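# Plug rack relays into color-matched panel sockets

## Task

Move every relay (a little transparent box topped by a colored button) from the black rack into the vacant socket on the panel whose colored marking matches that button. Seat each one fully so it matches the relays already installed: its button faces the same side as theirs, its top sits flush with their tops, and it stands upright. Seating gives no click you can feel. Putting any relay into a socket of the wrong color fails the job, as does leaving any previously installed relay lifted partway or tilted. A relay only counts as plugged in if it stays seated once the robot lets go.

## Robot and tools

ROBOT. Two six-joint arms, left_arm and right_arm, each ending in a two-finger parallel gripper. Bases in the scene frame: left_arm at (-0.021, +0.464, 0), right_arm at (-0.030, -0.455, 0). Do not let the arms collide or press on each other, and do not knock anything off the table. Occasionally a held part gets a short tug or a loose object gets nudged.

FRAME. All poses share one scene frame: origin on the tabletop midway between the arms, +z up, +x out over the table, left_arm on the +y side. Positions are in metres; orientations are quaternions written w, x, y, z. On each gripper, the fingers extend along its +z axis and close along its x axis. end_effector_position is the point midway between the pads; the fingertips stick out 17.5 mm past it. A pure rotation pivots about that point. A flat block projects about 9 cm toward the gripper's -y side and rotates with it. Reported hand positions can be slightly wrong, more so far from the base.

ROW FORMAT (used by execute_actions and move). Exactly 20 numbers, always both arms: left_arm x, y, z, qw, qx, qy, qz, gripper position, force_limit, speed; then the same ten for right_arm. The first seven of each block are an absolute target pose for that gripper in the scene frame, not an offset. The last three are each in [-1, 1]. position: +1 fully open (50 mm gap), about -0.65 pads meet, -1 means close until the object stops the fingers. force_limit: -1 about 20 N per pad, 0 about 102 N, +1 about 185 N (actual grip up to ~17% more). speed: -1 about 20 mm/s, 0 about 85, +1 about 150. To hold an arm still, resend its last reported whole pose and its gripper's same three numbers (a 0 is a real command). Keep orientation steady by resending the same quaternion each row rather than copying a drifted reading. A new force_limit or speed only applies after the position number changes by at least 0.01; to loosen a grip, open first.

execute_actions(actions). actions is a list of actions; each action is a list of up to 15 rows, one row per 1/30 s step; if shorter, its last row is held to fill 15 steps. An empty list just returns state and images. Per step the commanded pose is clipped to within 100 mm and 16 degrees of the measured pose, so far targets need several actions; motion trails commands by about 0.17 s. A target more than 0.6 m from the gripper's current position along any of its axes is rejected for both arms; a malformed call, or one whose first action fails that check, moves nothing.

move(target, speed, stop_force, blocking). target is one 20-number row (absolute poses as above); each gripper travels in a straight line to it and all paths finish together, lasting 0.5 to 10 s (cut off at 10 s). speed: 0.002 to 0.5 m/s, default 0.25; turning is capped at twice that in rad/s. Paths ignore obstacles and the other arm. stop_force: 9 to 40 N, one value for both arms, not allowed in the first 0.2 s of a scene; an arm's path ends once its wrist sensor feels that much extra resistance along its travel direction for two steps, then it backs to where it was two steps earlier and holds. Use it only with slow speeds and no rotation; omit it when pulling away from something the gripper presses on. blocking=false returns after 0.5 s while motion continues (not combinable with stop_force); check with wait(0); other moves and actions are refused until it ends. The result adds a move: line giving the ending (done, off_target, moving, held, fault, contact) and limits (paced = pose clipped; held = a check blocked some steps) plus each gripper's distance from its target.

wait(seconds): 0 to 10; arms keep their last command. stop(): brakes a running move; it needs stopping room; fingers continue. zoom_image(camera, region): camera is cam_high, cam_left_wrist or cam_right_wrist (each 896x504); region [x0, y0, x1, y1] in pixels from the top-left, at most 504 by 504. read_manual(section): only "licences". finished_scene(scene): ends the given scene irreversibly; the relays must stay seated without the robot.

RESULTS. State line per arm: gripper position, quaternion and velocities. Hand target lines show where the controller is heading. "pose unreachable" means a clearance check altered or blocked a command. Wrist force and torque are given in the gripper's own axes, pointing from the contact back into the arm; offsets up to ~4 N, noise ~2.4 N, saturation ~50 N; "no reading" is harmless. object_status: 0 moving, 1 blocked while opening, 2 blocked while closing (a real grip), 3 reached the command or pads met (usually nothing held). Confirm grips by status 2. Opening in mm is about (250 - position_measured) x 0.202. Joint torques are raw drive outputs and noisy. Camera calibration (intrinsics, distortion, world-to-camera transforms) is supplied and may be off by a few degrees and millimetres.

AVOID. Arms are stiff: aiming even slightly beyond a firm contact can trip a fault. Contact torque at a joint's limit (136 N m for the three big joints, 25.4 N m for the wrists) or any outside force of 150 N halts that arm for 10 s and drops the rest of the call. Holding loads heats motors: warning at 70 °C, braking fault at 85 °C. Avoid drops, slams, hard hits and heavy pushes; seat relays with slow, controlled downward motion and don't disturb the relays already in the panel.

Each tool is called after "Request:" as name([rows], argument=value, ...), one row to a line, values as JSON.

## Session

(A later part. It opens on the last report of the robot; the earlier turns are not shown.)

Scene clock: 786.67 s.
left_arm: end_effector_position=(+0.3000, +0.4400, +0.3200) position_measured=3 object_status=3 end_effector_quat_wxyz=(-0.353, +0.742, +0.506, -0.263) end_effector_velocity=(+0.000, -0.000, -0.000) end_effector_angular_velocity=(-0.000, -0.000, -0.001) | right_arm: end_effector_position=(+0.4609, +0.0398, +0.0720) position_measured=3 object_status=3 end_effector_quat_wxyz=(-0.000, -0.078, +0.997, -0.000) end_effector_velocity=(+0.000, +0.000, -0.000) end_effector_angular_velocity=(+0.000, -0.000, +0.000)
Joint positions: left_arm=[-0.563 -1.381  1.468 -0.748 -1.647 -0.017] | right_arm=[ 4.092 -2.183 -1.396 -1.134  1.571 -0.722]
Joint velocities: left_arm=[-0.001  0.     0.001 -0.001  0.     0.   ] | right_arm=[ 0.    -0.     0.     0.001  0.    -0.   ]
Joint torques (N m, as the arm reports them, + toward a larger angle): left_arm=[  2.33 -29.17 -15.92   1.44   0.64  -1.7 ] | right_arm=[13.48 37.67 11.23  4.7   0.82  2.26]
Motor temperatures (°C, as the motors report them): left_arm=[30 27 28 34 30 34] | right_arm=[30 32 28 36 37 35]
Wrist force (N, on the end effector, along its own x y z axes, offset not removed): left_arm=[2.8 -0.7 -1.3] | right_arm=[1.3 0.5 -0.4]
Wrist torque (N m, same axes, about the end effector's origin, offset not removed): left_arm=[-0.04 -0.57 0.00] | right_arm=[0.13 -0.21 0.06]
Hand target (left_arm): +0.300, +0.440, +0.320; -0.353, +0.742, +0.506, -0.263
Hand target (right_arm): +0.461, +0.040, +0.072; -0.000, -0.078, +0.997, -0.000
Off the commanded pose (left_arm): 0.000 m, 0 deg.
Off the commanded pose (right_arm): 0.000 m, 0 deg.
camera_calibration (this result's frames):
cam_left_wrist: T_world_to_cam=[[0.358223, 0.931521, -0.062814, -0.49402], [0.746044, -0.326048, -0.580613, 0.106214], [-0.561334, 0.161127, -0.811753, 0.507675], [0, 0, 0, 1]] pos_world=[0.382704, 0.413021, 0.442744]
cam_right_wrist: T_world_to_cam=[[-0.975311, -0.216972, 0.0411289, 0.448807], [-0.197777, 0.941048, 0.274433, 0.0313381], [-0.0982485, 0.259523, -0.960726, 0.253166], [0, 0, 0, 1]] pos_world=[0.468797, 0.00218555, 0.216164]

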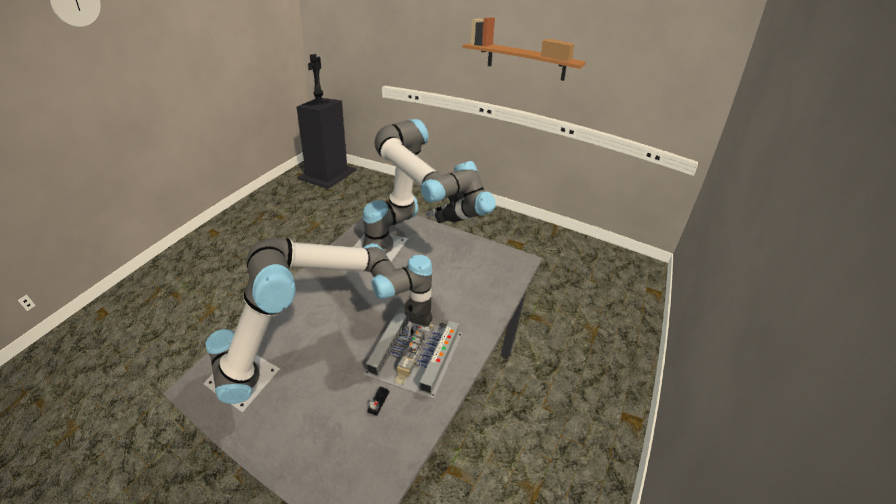

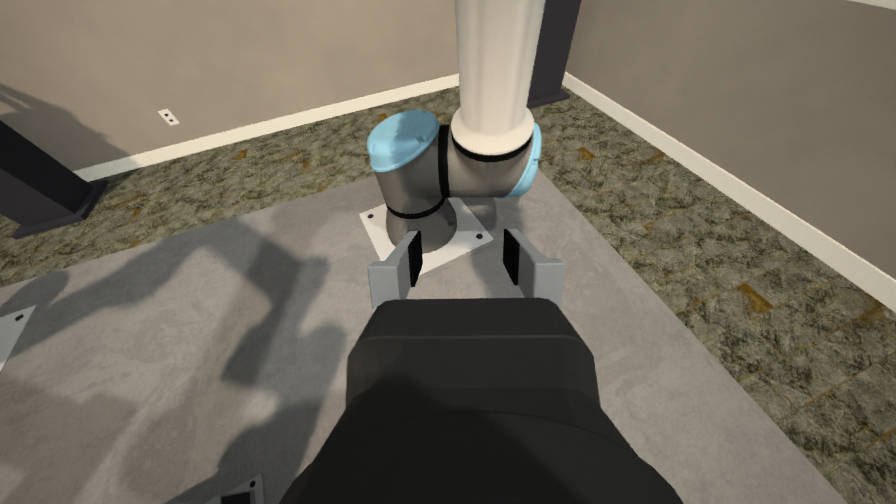

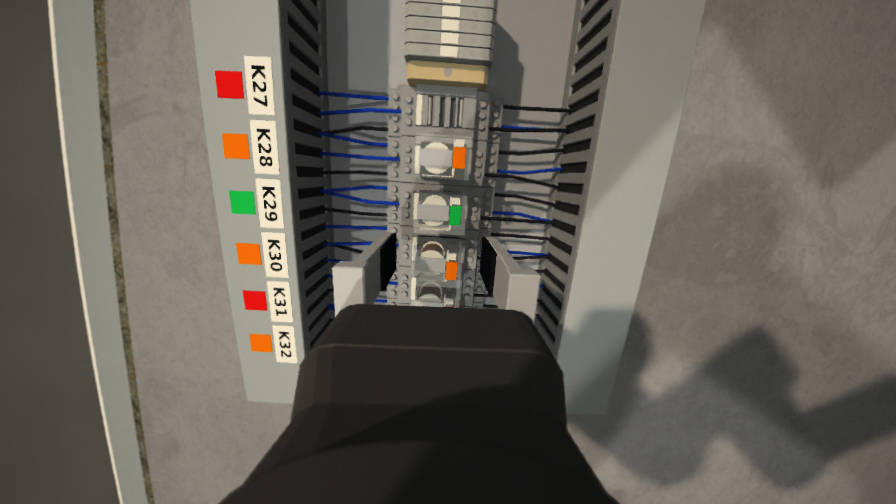

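Request:
move(target=[0.30,0.44,0.32,-0.353,0.742,0.506,-0.263,1,0,0, 0.4609,0.0398,0.115,0,-0.07846,0.99692,0,1,-0.4,0], speed=0.15)

Request:
move(target=[0.30,0.44,0.32,-0.353,0.742,0.506,-0.263,1,0,0, 0.4568,0.0538,0.12,0,-0.07846,0.99692,0,1,-0.4,0], speed=0.15)

Scene clock: 804.00 s.
left_arm: end_effector_position=(+0.3000, +0.4400, +0.3200) position_measured=3 object_status=3 end_effector_quat_wxyz=(-0.353, +0.742, +0.506, -0.263) end_effector_velocity=(-0.000, -0.000, -0.001) end_effector_angular_velocity=(+0.000, +0.002, +0.001) | right_arm: end_effector_position=(+0.4609, +0.0399, +0.1147) position_measured=3 object_status=3 end_effector_quat_wxyz=(+0.000, -0.078, +0.997, +0.000) end_effector_velocity=(-0.000, -0.000, +0.002) end_effector_angular_velocity=(-0.001, +0.001, +0.000)
Joint positions: left_arm=[-0.563 -1.381  1.468 -0.748 -1.647 -0.017] | right_arm=[ 4.092 -2.144 -1.342 -1.227  1.571 -0.722]
Joint velocities: left_arm=[ 0.     0.     0.002 -0.001 -0.001 -0.   ] | right_arm=[ 0.     0.002  0.004 -0.007 -0.    -0.   ]
Joint torques (N m, as the arm reports them, + toward a larger angle): left_arm=[  1.33 -29.42 -16.03   1.54   0.55  -1.41] | right_arm=[ 0.3  65.37 34.27  1.55 -0.6  -2.08]
Motor temperatures (°C, as the motors report them): left_arm=[30 27 28 34 30 34] | right_arm=[30 32 28 36 37 35]
Wrist force (N, on the end effector, along its own x y z axes, offset not removed): left_arm=[2.6 0.5 0.8] | right_arm=[2.7 1.6 -0.6]
Wrist torque (N m, same axes, about the end effector's origin, offset not removed): left_arm=[0.17 -0.57 0.06] | right_arm=[0.32 -0.48 -0.06]
Hand target (left_arm): +0.300, +0.440, +0.320; -0.353, +0.742, +0.506, -0.263
Hand target (right_arm): +0.461, +0.040, +0.115; +0.000, -0.078, +0.997, +0.000
Off the commanded pose (left_arm): 0.000 m, 0 deg.
Off the commanded pose (right_arm): 0.000 m, 0 deg.
move: done
camera_calibration (this result's frames):
cam_left_wrist: T_world_to_cam=[[0.358223, 0.931521, -0.0628138, -0.49402], [0.746044, -0.326048, -0.580613, 0.106214], [-0.561334, 0.161127, -0.811753, 0.507674], [0, 0, 0, 1]] pos_world=[0.382704, 0.413021, 0.442744]
cam_right_wrist: T_world_to_cam=[[-0.975299, -0.217032, 0.0411005, 0.447127], [-0.197839, 0.941027, 0.27446, 0.0195807], [-0.0982432, 0.25955, -0.96072, 0.294145], [0, 0, 0, 1]] pos_world=[0.468854, 0.00226948, 0.25884]

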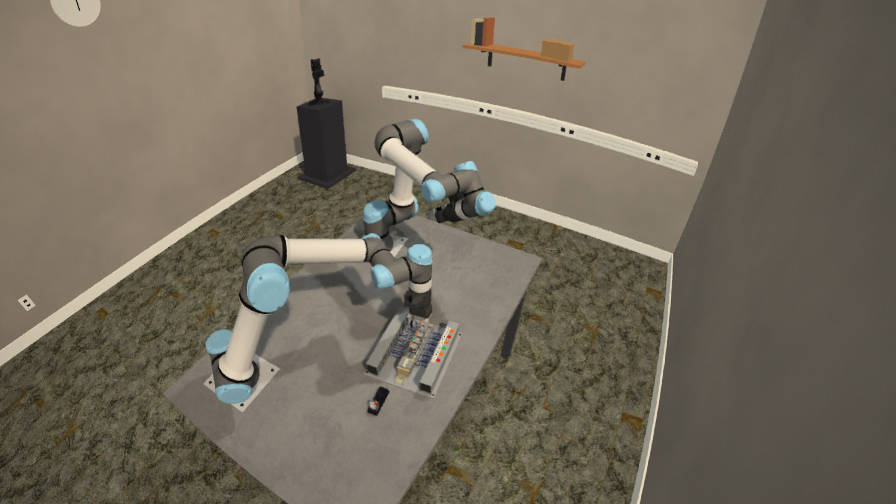

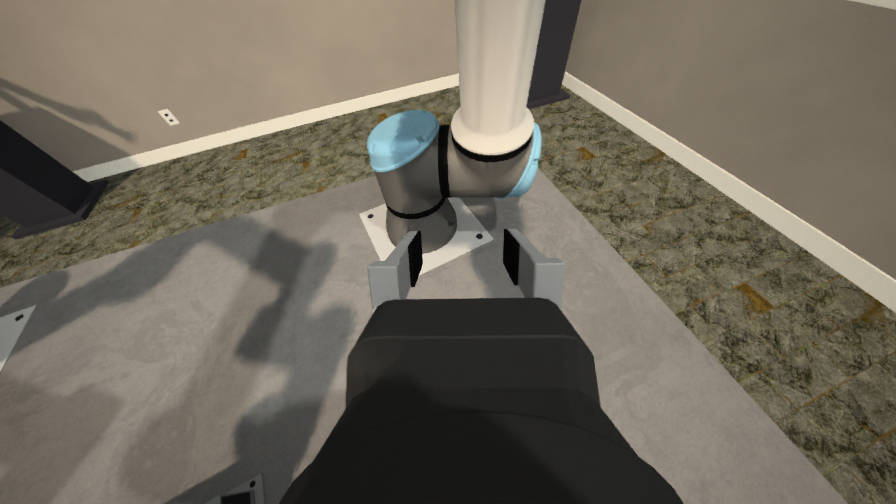

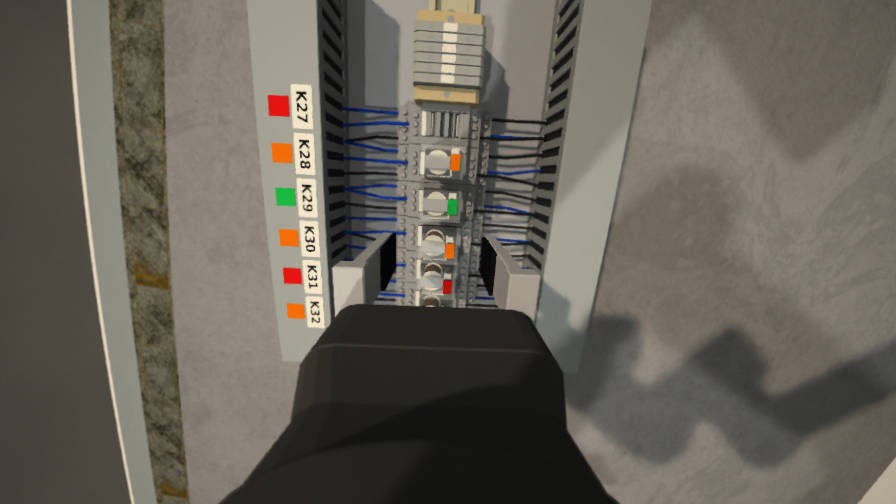

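Scene clock: 804.80 s.
left_arm: end_effector_position=(+0.3000, +0.4400, +0.3200) position_measured=3 object_status=3 end_effector_quat_wxyz=(-0.353, +0.742, +0.506, -0.263) end_effector_velocity=(-0.001, -0.000, +0.000) end_effector_angular_velocity=(-0.000, +0.002, -0.000) | right_arm: end_effector_position=(+0.4569, +0.0536, +0.1199) position_measured=3 object_status=3 end_effector_quat_wxyz=(+0.000, -0.078, +0.997, +0.000) end_effector_velocity=(-0.001, +0.001, +0.000) end_effector_angular_velocity=(-0.003, +0.002, +0.000)
Joint positions: left_arm=[-0.563 -1.381  1.468 -0.748 -1.647 -0.017] | right_arm=[ 4.107 -2.157 -1.307 -1.249  1.571 -0.707]
Joint velocities: left_arm=[-0.     0.     0.     0.002 -0.001  0.001] | right_arm=[ 0.002 -0.002  0.005 -0.006 -0.     0.002]
Joint torques (N m, as the arm reports them, + toward a larger angle): left_arm=[  1.72 -29.44 -14.96   1.57   0.52  -1.7 ] | right_arm=[13.94 37.21 34.84  1.9  -1.03  2.35]
Motor temperatures (°C, as the motors report them): left_arm=[30 27 28 34 30 34] | right_arm=[30 32 28 36 37 35]
Wrist force (N, on the end effector, along its own x y z axes, offset not removed): left_arm=[3.8 0.1 0.7] | right_arm=[2.9 1.5 -0.3]
Wrist torque (N m, same axes, about the end effector's origin, offset not removed): left_arm=[0.11 -0.79 0.04] | right_arm=[0.28 -0.53 -0.02]
Hand target (left_arm): +0.300, +0.440, +0.320; -0.353, +0.742, +0.506, -0.263
Hand target (right_arm): +0.457, +0.054, +0.120; +0.000, -0.078, +0.997, -0.000
Off the commanded pose (left_arm): 0.000 m, 0 deg.
Off the commanded pose (right_arm): 0.000 m, 0 deg.
move: done
camera_calibration (this result's frames):
cam_left_wrist: T_world_to_cam=[[0.358223, 0.931521, -0.0628138, -0.49402], [0.746044, -0.326048, -0.580613, 0.106214], [-0.561334, 0.161127, -0.811753, 0.507674], [0, 0, 0, 1]] pos_world=[0.382704, 0.413021, 0.442744]
cam_right_wrist: T_world_to_cam=[[-0.975311, -0.216978, 0.0411077, 0.445938], [-0.197786, 0.94104, 0.274454, 0.00443734], [-0.0982343, 0.259547, -0.960721, 0.295212], [0, 0, 0, 1]] pos_world=[0.464806, 0.0159617, 0.264067]

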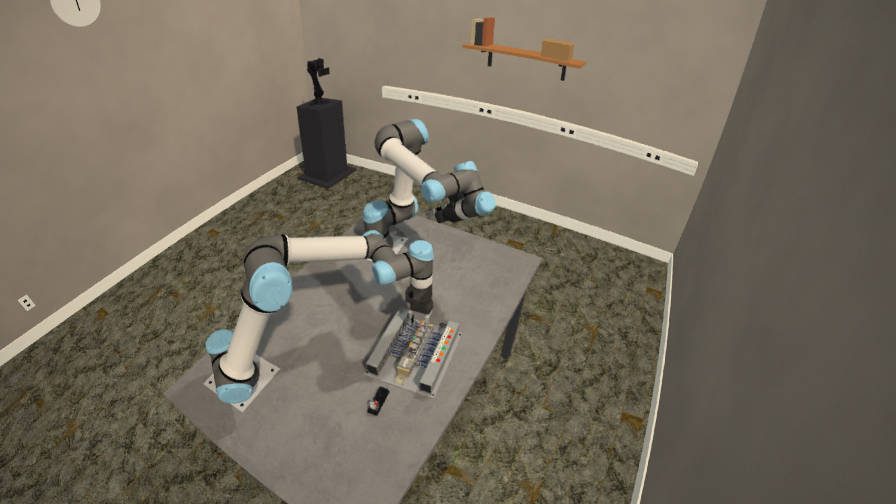

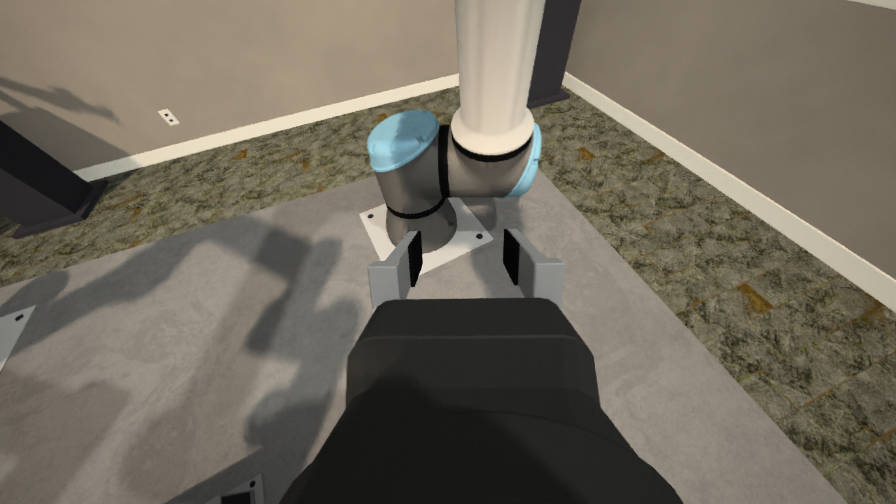

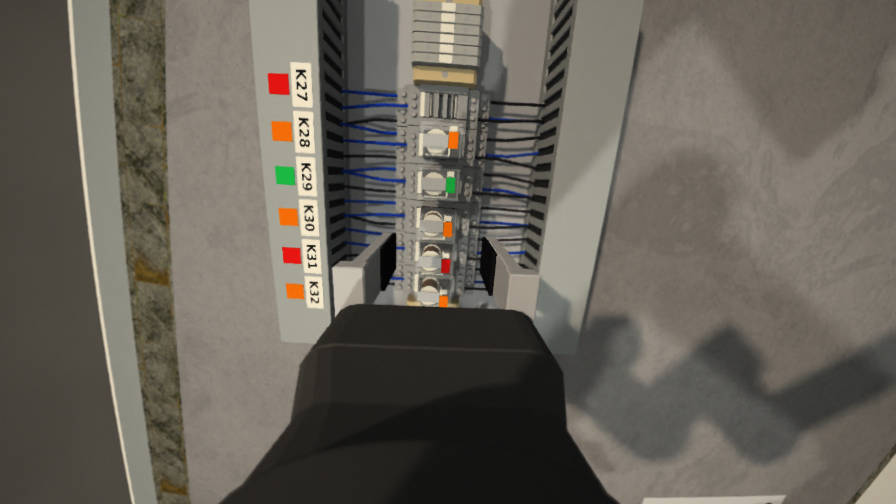

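Request:
zoom_image(camera="cam_right_wrist", region=[380,80,520,310])

Region (380, 80, 520, 310) of cam_right_wrist's 896x504 image, scaled by 2.191, with more detail than that image has; it fills the left 307 columns of this view, and the rest is white.

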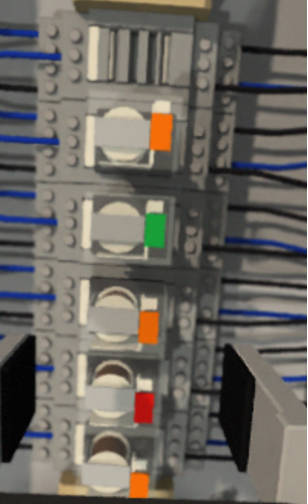

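Request:
zoom_image(camera="cam_right_wrist", region=[405,120,485,245])

Request:
zoom_image(camera="cam_right_wrist", region=[405,170,485,295])

Region (405, 120, 485, 245) of cam_right_wrist's 896x504 image, scaled by 4.032, with more detail than that image has; it fills the left 323 columns of this view, and the rest is white.

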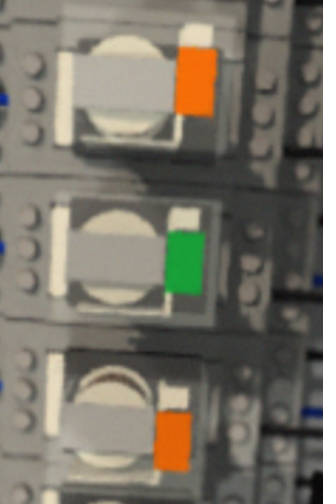

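Region (405, 170, 485, 295) of cam_right_wrist's 896x504 image, scaled by 4.032, with more detail than that image has; it fills the left 323 columns of this view, and the rest is white.

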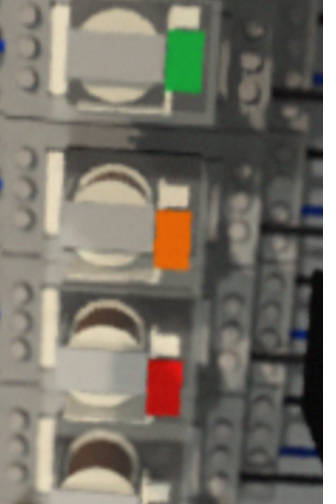

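Request:
zoom_image(camera="cam_right_wrist", region=[390,120,500,200])

Request:
zoom_image(camera="cam_right_wrist", region=[390,200,500,280])

Region (390, 120, 500, 200) of cam_right_wrist's 896x504 image, scaled by 4.582, with more detail than that image has; it fills the top 367 rows of this view, and the rest is white.

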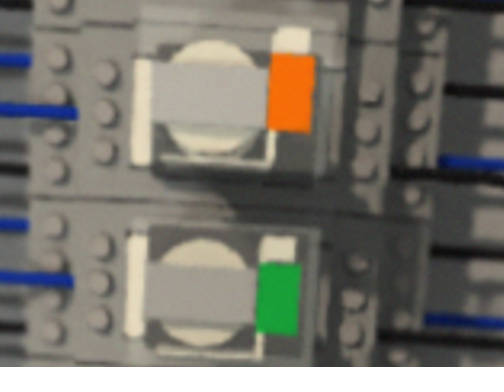

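Region (390, 200, 500, 280) of cam_right_wrist's 896x504 image, scaled by 4.582, with more detail than that image has; it fills the top 367 rows of this view, and the rest is white.

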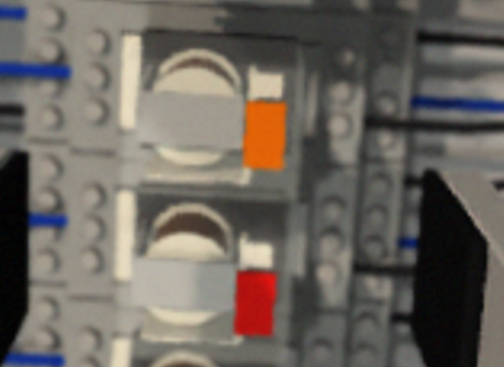

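Request:
move(target=[0.30,0.44,0.32,-0.353,0.742,0.506,-0.263,1,0,0, 0.4613,0.0419,0.095,0,-0.07846,0.99692,0,1,-0.4,0], speed=0.1)

Request:
move(target=[0.30,0.44,0.32,-0.353,0.742,0.506,-0.263,1,0,0, 0.4613,0.0419,0.0722,0,-0.07846,0.99692,0,1,-0.4,0], speed=0.05)

Request:
zoom_image(camera="cam_right_wrist", region=[395,185,495,290])

Scene clock: 840.40 s.
left_arm: end_effector_position=(+0.3000, +0.4400, +0.3200) position_measured=3 object_status=3 end_effector_quat_wxyz=(-0.353, +0.742, +0.506, -0.263) end_effector_velocity=(-0.000, +0.000, +0.000) end_effector_angular_velocity=(+0.001, +0.001, -0.001) | right_arm: end_effector_position=(+0.4612, +0.0419, +0.0953) position_measured=3 object_status=3 end_effector_quat_wxyz=(+0.000, -0.078, +0.997, -0.000) end_effector_velocity=(+0.000, -0.001, -0.003) end_effector_angular_velocity=(-0.001, +0.001, -0.000)
Joint positions: left_arm=[-0.563 -1.381  1.468 -0.748 -1.647 -0.017] | right_arm=[ 4.093 -2.164 -1.361 -1.187  1.571 -0.721]
Joint velocities: left_arm=[-0.     0.    -0.     0.002  0.001 -0.   ] | right_arm=[-0.001 -0.001 -0.005  0.005  0.    -0.001]
Joint torques (N m, as the arm reports them, + toward a larger angle): left_arm=[  2.8  -28.84 -15.18   1.5    0.75  -1.6 ] | right_arm=[-12.28  36.28  12.76   4.89   0.51  -2.23]
Motor temperatures (°C, as the motors report them): left_arm=[30 27 28 34 30 34] | right_arm=[30 32 28 36 37 35]
Wrist force (N, on the end effector, along its own x y z axes, offset not removed): left_arm=[3.3 -1.6 1.0] | right_arm=[0.9 0.4 0.8]
Wrist torque (N m, same axes, about the end effector's origin, offset not removed): left_arm=[-0.14 -0.67 0.05] | right_arm=[0.18 -0.22 0.01]
Hand target (left_arm): +0.300, +0.440, +0.320; -0.353, +0.742, +0.506, -0.263
Hand target (right_arm): +0.461, +0.042, +0.095; -0.000, -0.078, +0.997, +0.000
Off the commanded pose (left_arm): 0.000 m, 0 deg.
Off the commanded pose (right_arm): 0.000 m, 0 deg.
move: done
camera_calibration (this result's frames):
cam_left_wrist: T_world_to_cam=[[0.358222, 0.931521, -0.0628137, -0.49402], [0.746043, -0.326047, -0.580614, 0.106214], [-0.561334, 0.161127, -0.811752, 0.507674], [0, 0, 0, 1]] pos_world=[0.382704, 0.413021, 0.442744]
cam_right_wrist: T_world_to_cam=[[-0.975312, -0.216969, 0.0411206, 0.448669], [-0.197779, 0.941057, 0.274398, 0.0230433], [-0.0982326, 0.259491, -0.960737, 0.27498], [0, 0, 0, 1]] pos_world=[0.469162, 0.0043071, 0.239411]

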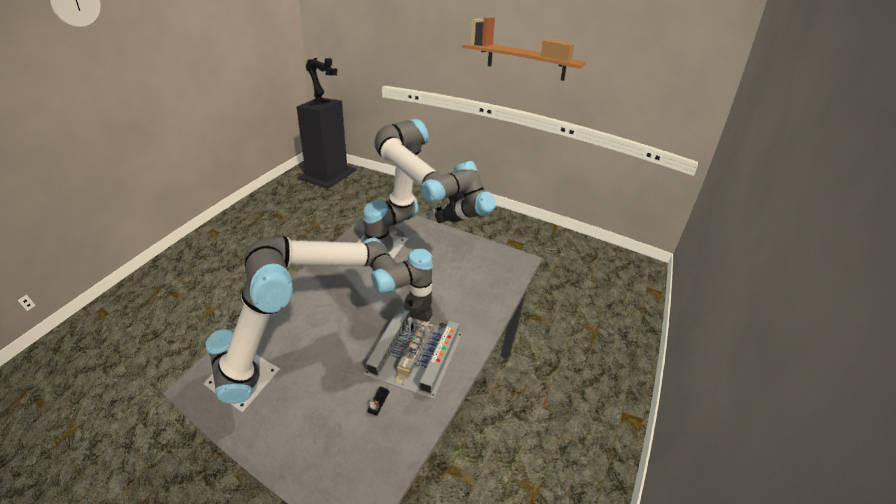

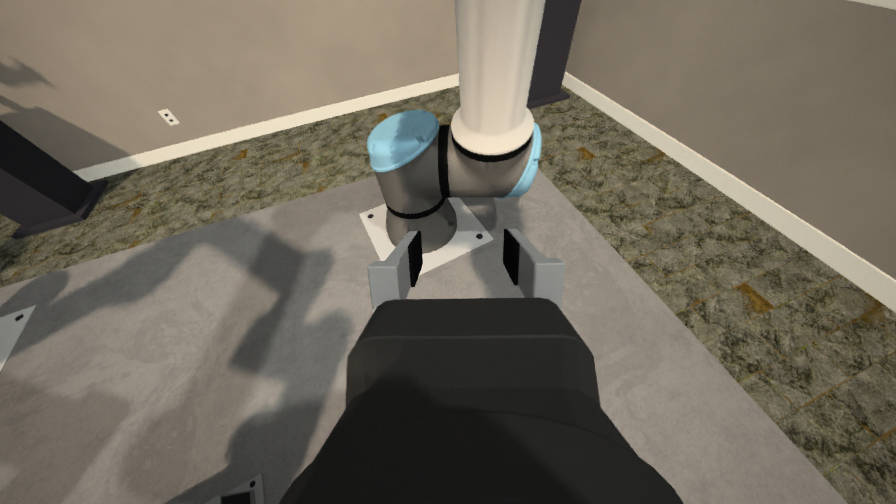

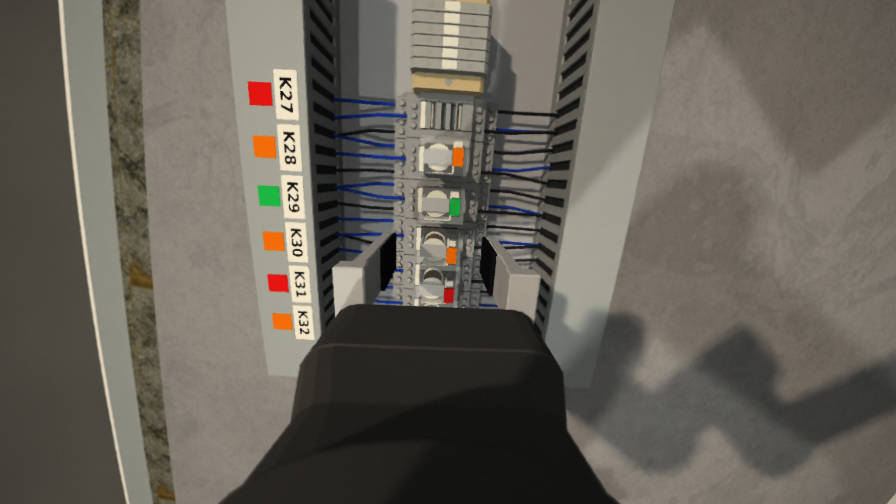

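Scene clock: 841.27 s.
left_arm: end_effector_position=(+0.3000, +0.4400, +0.3200) position_measured=3 object_status=3 end_effector_quat_wxyz=(-0.353, +0.742, +0.506, -0.263) end_effector_velocity=(+0.000, +0.000, +0.000) end_effector_angular_velocity=(+0.000, +0.000, +0.001) | right_arm: end_effector_position=(+0.4613, +0.0419, +0.0724) position_measured=3 object_status=3 end_effector_quat_wxyz=(-0.000, -0.078, +0.997, -0.000) end_effector_velocity=(+0.000, +0.000, -0.003) end_effector_angular_velocity=(+0.001, -0.000, -0.000)
Joint positions: left_arm=[-0.563 -1.381  1.468 -0.748 -1.647 -0.017] | right_arm=[ 4.093 -2.186 -1.389 -1.138  1.571 -0.721]
Joint velocities: left_arm=[ 0.001  0.    -0.001  0.001  0.     0.   ] | right_arm=[-0.    -0.003 -0.002  0.006  0.    -0.   ]
Joint torques (N m, as the arm reports them, + toward a larger angle): left_arm=[  1.92 -29.83 -15.28   1.61   0.63  -1.62] | right_arm=[-11.65  38.69  11.73   5.07   1.24  -1.99]
Motor temperatures (°C, as the motors report them): left_arm=[30 27 28 34 30 34] | right_arm=[30 32 28 36 37 35]
Wrist force (N, on the end effector, along its own x y z axes, offset not removed): left_arm=[2.8 0.3 0.8] | right_arm=[1.8 0.6 -0.1]
Wrist torque (N m, same axes, about the end effector's origin, offset not removed): left_arm=[0.14 -0.64 0.02] | right_arm=[0.14 -0.21 -0.03]
Hand target (left_arm): +0.300, +0.440, +0.320; -0.353, +0.742, +0.506, -0.263
Hand target (right_arm): +0.461, +0.042, +0.072; -0.000, -0.078, +0.997, -0.000
Off the commanded pose (left_arm): 0.000 m, 0 deg.
Off the commanded pose (right_arm): 0.000 m, 0 deg.
move: done
camera_calibration (this result's frames):
cam_left_wrist: T_world_to_cam=[[0.358222, 0.931521, -0.0628138, -0.49402], [0.746043, -0.326047, -0.580614, 0.106214], [-0.561334, 0.161127, -0.811752, 0.507674], [0, 0, 0, 1]] pos_world=[0.382704, 0.413021, 0.442744]
cam_right_wrist: T_world_to_cam=[[-0.975311, -0.216971, 0.0411378, 0.449626], [-0.197774, 0.941051, 0.274424, 0.0294001], [-0.0982548, 0.259513, -0.960728, 0.253104], [0, 0, 0, 1]] pos_world=[0.469209, 0.00420522, 0.216599]

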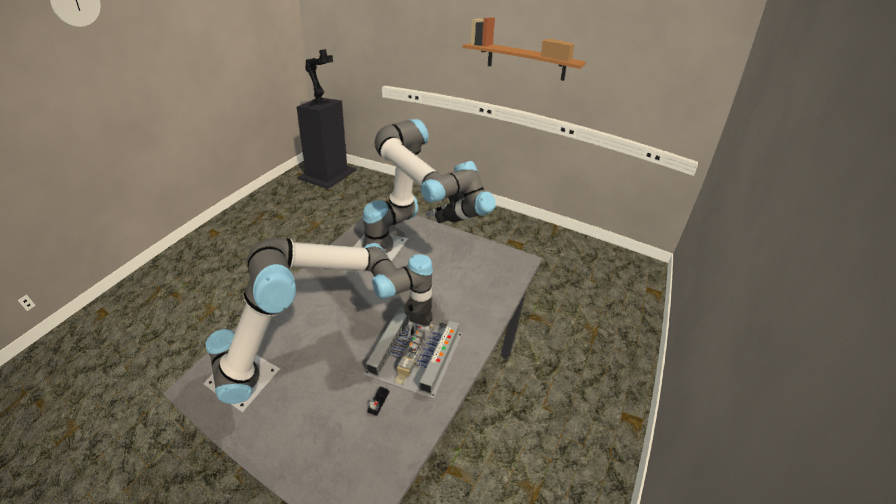

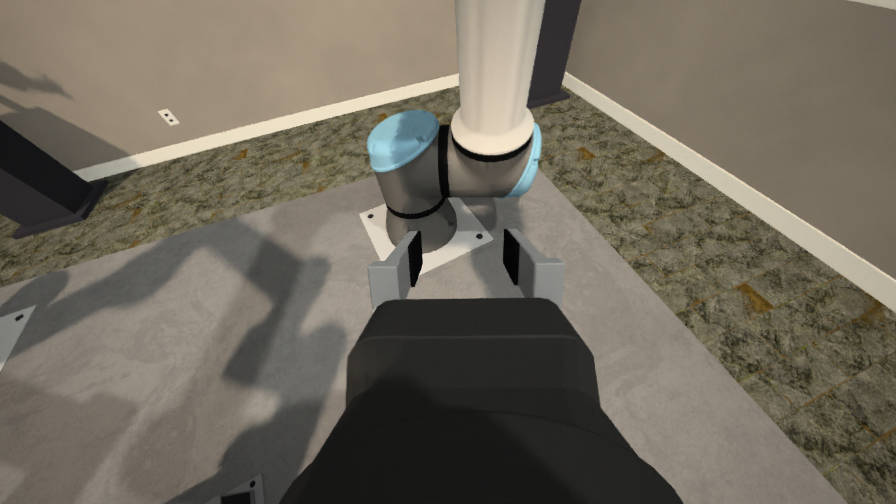

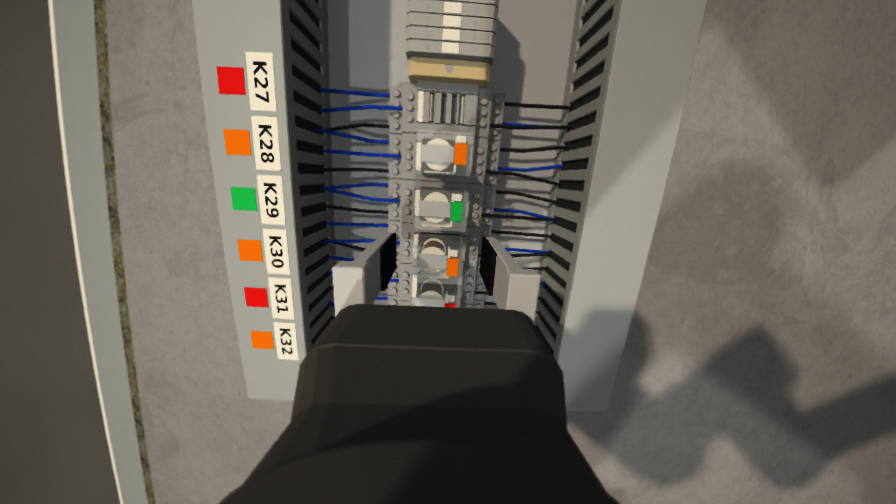

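Region (395, 185, 495, 290) of cam_right_wrist's 896x504 image, scaled by 4.800, with more detail than that image has; it fills the left 480 columns of this view, and the rest is white.

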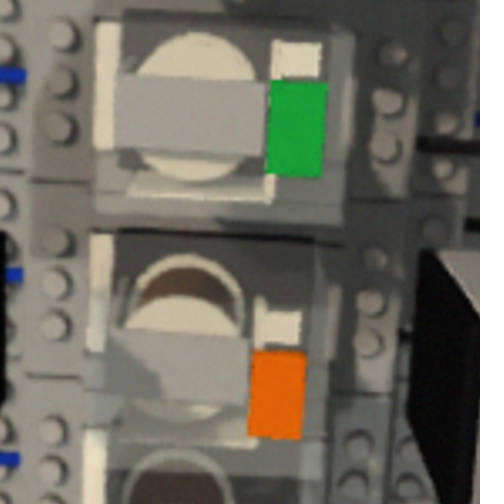

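Request:
execute_actions([
  [[0.30,0.44,0.32,-0.353,0.742,0.506,-0.263,1,0,0, 0.4613,0.0419,0.0722,0,-0.07846,0.99692,0,-1,-0.4,-0.7]],
  [[0.30,0.44,0.32,-0.353,0.742,0.506,-0.263,1,0,0, 0.4613,0.0419,0.0722,0,-0.07846,0.99692,0,-1,-0.4,-0.7]],
])

Scene clock: 845.83 s.
left_arm: end_effector_position=(+0.3000, +0.4400, +0.3200) position_measured=3 object_status=3 end_effector_quat_wxyz=(-0.353, +0.742, +0.506, -0.263) end_effector_velocity=(-0.000, +0.000, +0.000) end_effector_angular_velocity=(+0.000, +0.001, -0.000) | right_arm: end_effector_position=(+0.4613, +0.0419, +0.0722) position_measured=119 object_status=2 end_effector_quat_wxyz=(-0.000, -0.078, +0.997, +0.000) end_effector_velocity=(+0.000, -0.000, -0.000) end_effector_angular_velocity=(-0.000, -0.000, +0.000)
Joint positions: left_arm=[-0.563 -1.381  1.468 -0.748 -1.647 -0.017] | right_arm=[ 4.093 -2.186 -1.389 -1.137  1.571 -0.721]
Joint velocities: left_arm=[-0.    -0.     0.     0.001 -0.     0.   ] | right_arm=[ 0. -0. -0.  0. -0. -0.]
Joint torques (N m, as the arm reports them, + toward a larger angle): left_arm=[  2.84 -30.22 -14.88   1.53   0.43  -1.66] | right_arm=[-11.31  37.92  35.8    2.09   0.52  -2.02]
Motor temperatures (°C, as the motors report them): left_arm=[30 27 28 34 30 34] | right_arm=[30 32 28 36 37 35]
Wrist force (N, on the end effector, along its own x y z axes, offset not removed): left_arm=[2.5 -0.2 1.3] | right_arm=[2.4 -0.6 2.2]
Wrist torque (N m, same axes, about the end effector's origin, offset not removed): left_arm=[0.05 -0.60 0.10] | right_arm=[0.06 -0.08 0.05]
Hand target (left_arm): +0.300, +0.440, +0.320; -0.353, +0.742, +0.506, -0.263
Hand target (right_arm): +0.461, +0.042, +0.072; -0.000, -0.078, +0.997, +0.000
Off the commanded pose (left_arm): 0.000 m, 0 deg.
Off the commanded pose (right_arm): 0.000 m, 0 deg.
camera_calibration (this result's frames):
cam_left_wrist: T_world_to_cam=[[0.358223, 0.931521, -0.0628135, -0.49402], [0.746043, -0.326047, -0.580614, 0.106215], [-0.561334, 0.161127, -0.811752, 0.507674], [0, 0, 0, 1]] pos_world=[0.382704, 0.413021, 0.442744]
cam_right_wrist: T_world_to_cam=[[-0.97531, -0.216972, 0.0411562, 0.44967], [-0.197769, 0.941047, 0.274441, 0.0294246], [-0.0982759, 0.259526, -0.960723, 0.252856], [0, 0, 0, 1]] pos_world=[0.469237, 0.00425337, 0.216342]

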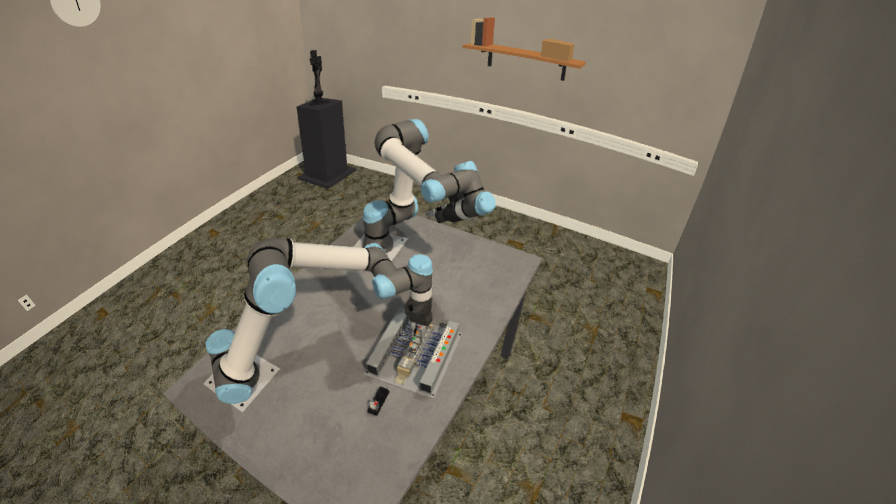

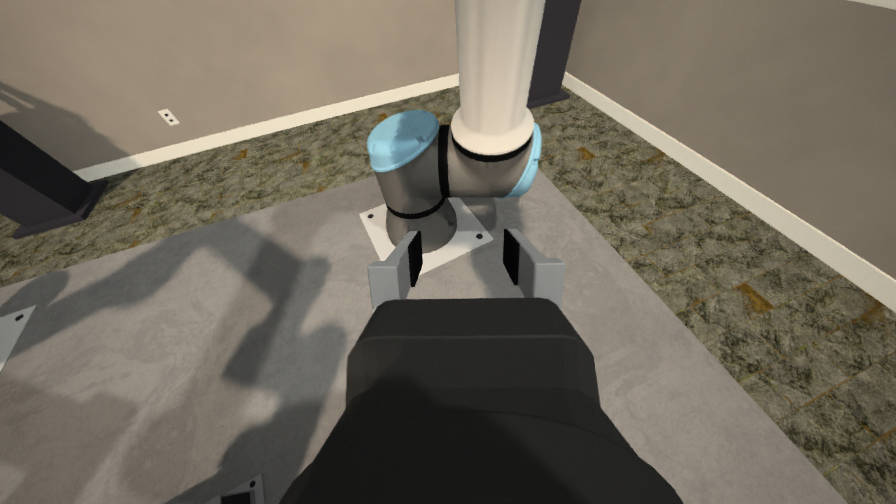

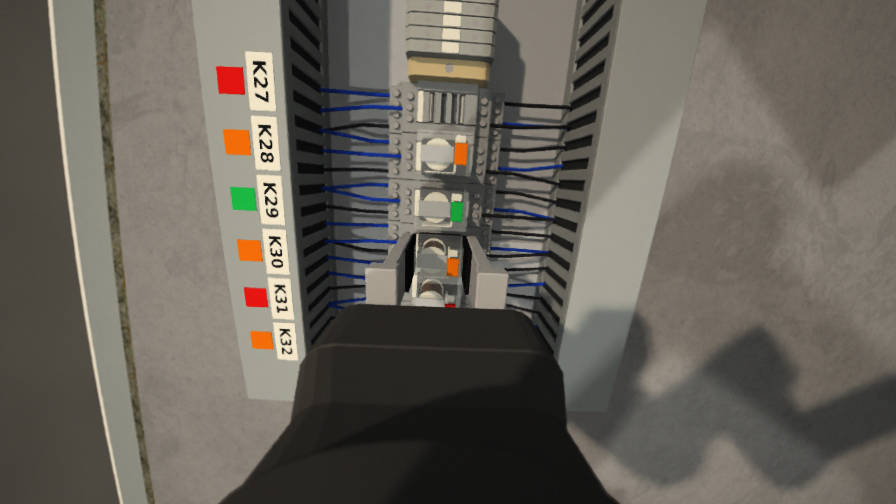

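Request:
move(target=[0.30,0.44,0.32,-0.353,0.742,0.506,-0.263,1,0,0, 0.4614,0.04122,0.0722,-0.00078,-0.07845,0.99687,0.00997,-1,-0.4,-0.7], speed=0.008)

Scene clock: 849.77 s.
left_arm: end_effector_position=(+0.3000, +0.4400, +0.3200) position_measured=3 object_status=3 end_effector_quat_wxyz=(-0.353, +0.742, +0.506, -0.263) end_effector_velocity=(-0.000, +0.000, +0.000) end_effector_angular_velocity=(+0.000, +0.001, +0.000) | right_arm: end_effector_position=(+0.4614, +0.0412, +0.0722) position_measured=119 object_status=2 end_effector_quat_wxyz=(-0.001, -0.078, +0.997, +0.010) end_effector_velocity=(+0.000, +0.000, -0.000) end_effector_angular_velocity=(+0.004, +0.000, -0.000)
Joint positions: left_arm=[-0.563 -1.381  1.468 -0.748 -1.647 -0.017] | right_arm=[ 4.087 -2.179 -1.403 -1.115  1.584 -0.727]
Joint velocities: left_arm=[0.    0.    0.    0.001 0.    0.   ] | right_arm=[-0.001  0.001 -0.003  0.005  0.002 -0.001]
Joint torques (N m, as the arm reports them, + toward a larger angle): left_arm=[  0.86 -30.39 -14.94   1.57   0.25  -1.54] | right_arm=[-10.77  69.01  13.35   5.01   1.48  -2.19]
Motor temperatures (°C, as the motors report them): left_arm=[30 27 28 34 30 34] | right_arm=[30 32 28 36 37 35]
Wrist force (N, on the end effector, along its own x y z axes, offset not removed): left_arm=[1.8 0.1 -0.7] | right_arm=[2.1 1.2 4.7]
Wrist torque (N m, same axes, about the end effector's origin, offset not removed): left_arm=[0.09 -0.42 0.16] | right_arm=[0.28 -0.31 -0.02]
Hand target (left_arm): +0.300, +0.440, +0.320; -0.353, +0.742, +0.506, -0.263
Hand target (right_arm): +0.461, +0.041, +0.072; -0.001, -0.078, +0.997, +0.010
Off the commanded pose (left_arm): 0.000 m, 0 deg.
Off the commanded pose (right_arm): 0.000 m, 0 deg.
move: done
camera_calibration (this result's frames):
cam_left_wrist: T_world_to_cam=[[0.358223, 0.931521, -0.0628136, -0.49402], [0.746043, -0.326047, -0.580614, 0.106215], [-0.561334, 0.161127, -0.811752, 0.507674], [0, 0, 0, 1]] pos_world=[0.382703, 0.413021, 0.442744]
cam_right_wrist: T_world_to_cam=[[-0.975185, -0.217759, 0.0399361, 0.449688], [-0.1969, 0.935549, 0.293222, 0.0285426], [-0.101214, 0.278083, -0.95521, 0.253236], [0, 0, 0, 1]] pos_world=[0.46978, 0.000799816, 0.215565]

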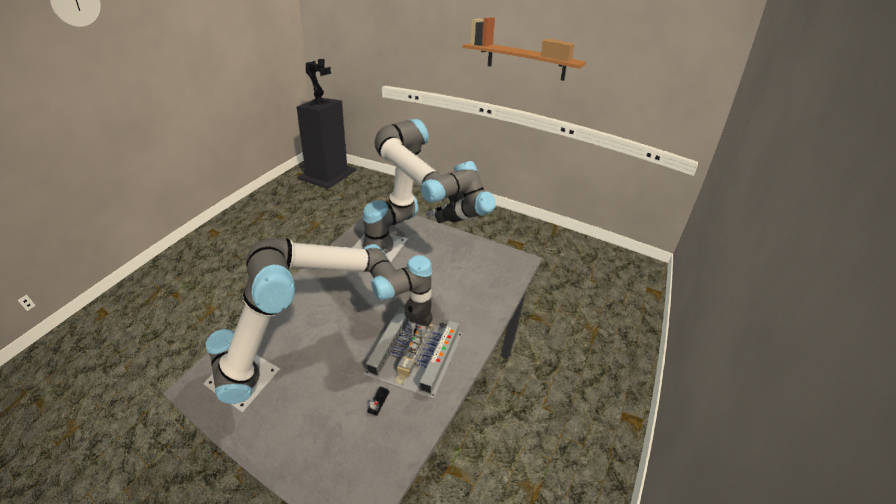

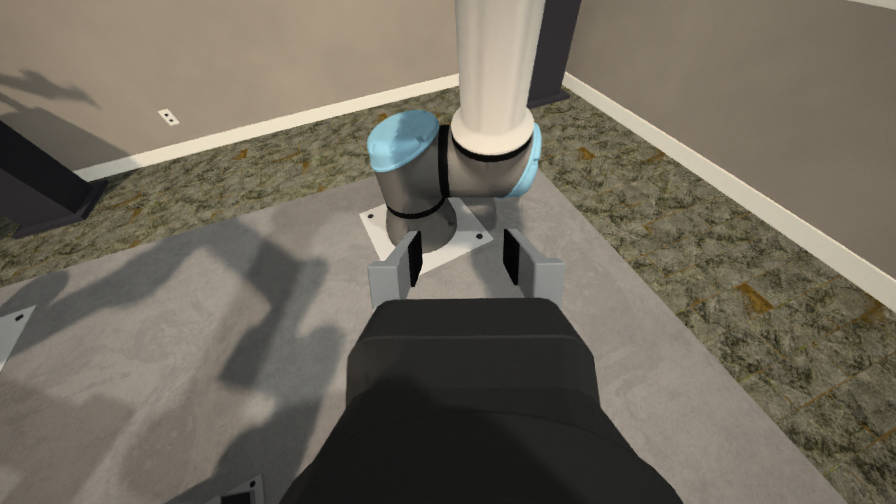

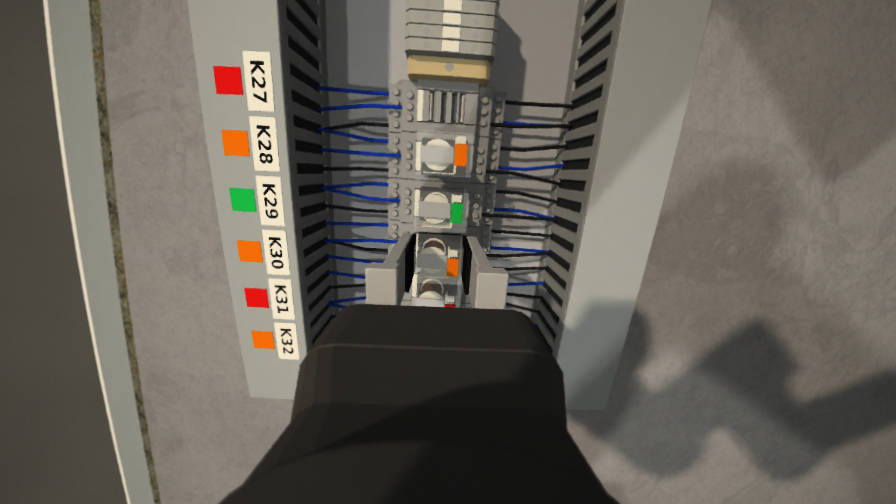

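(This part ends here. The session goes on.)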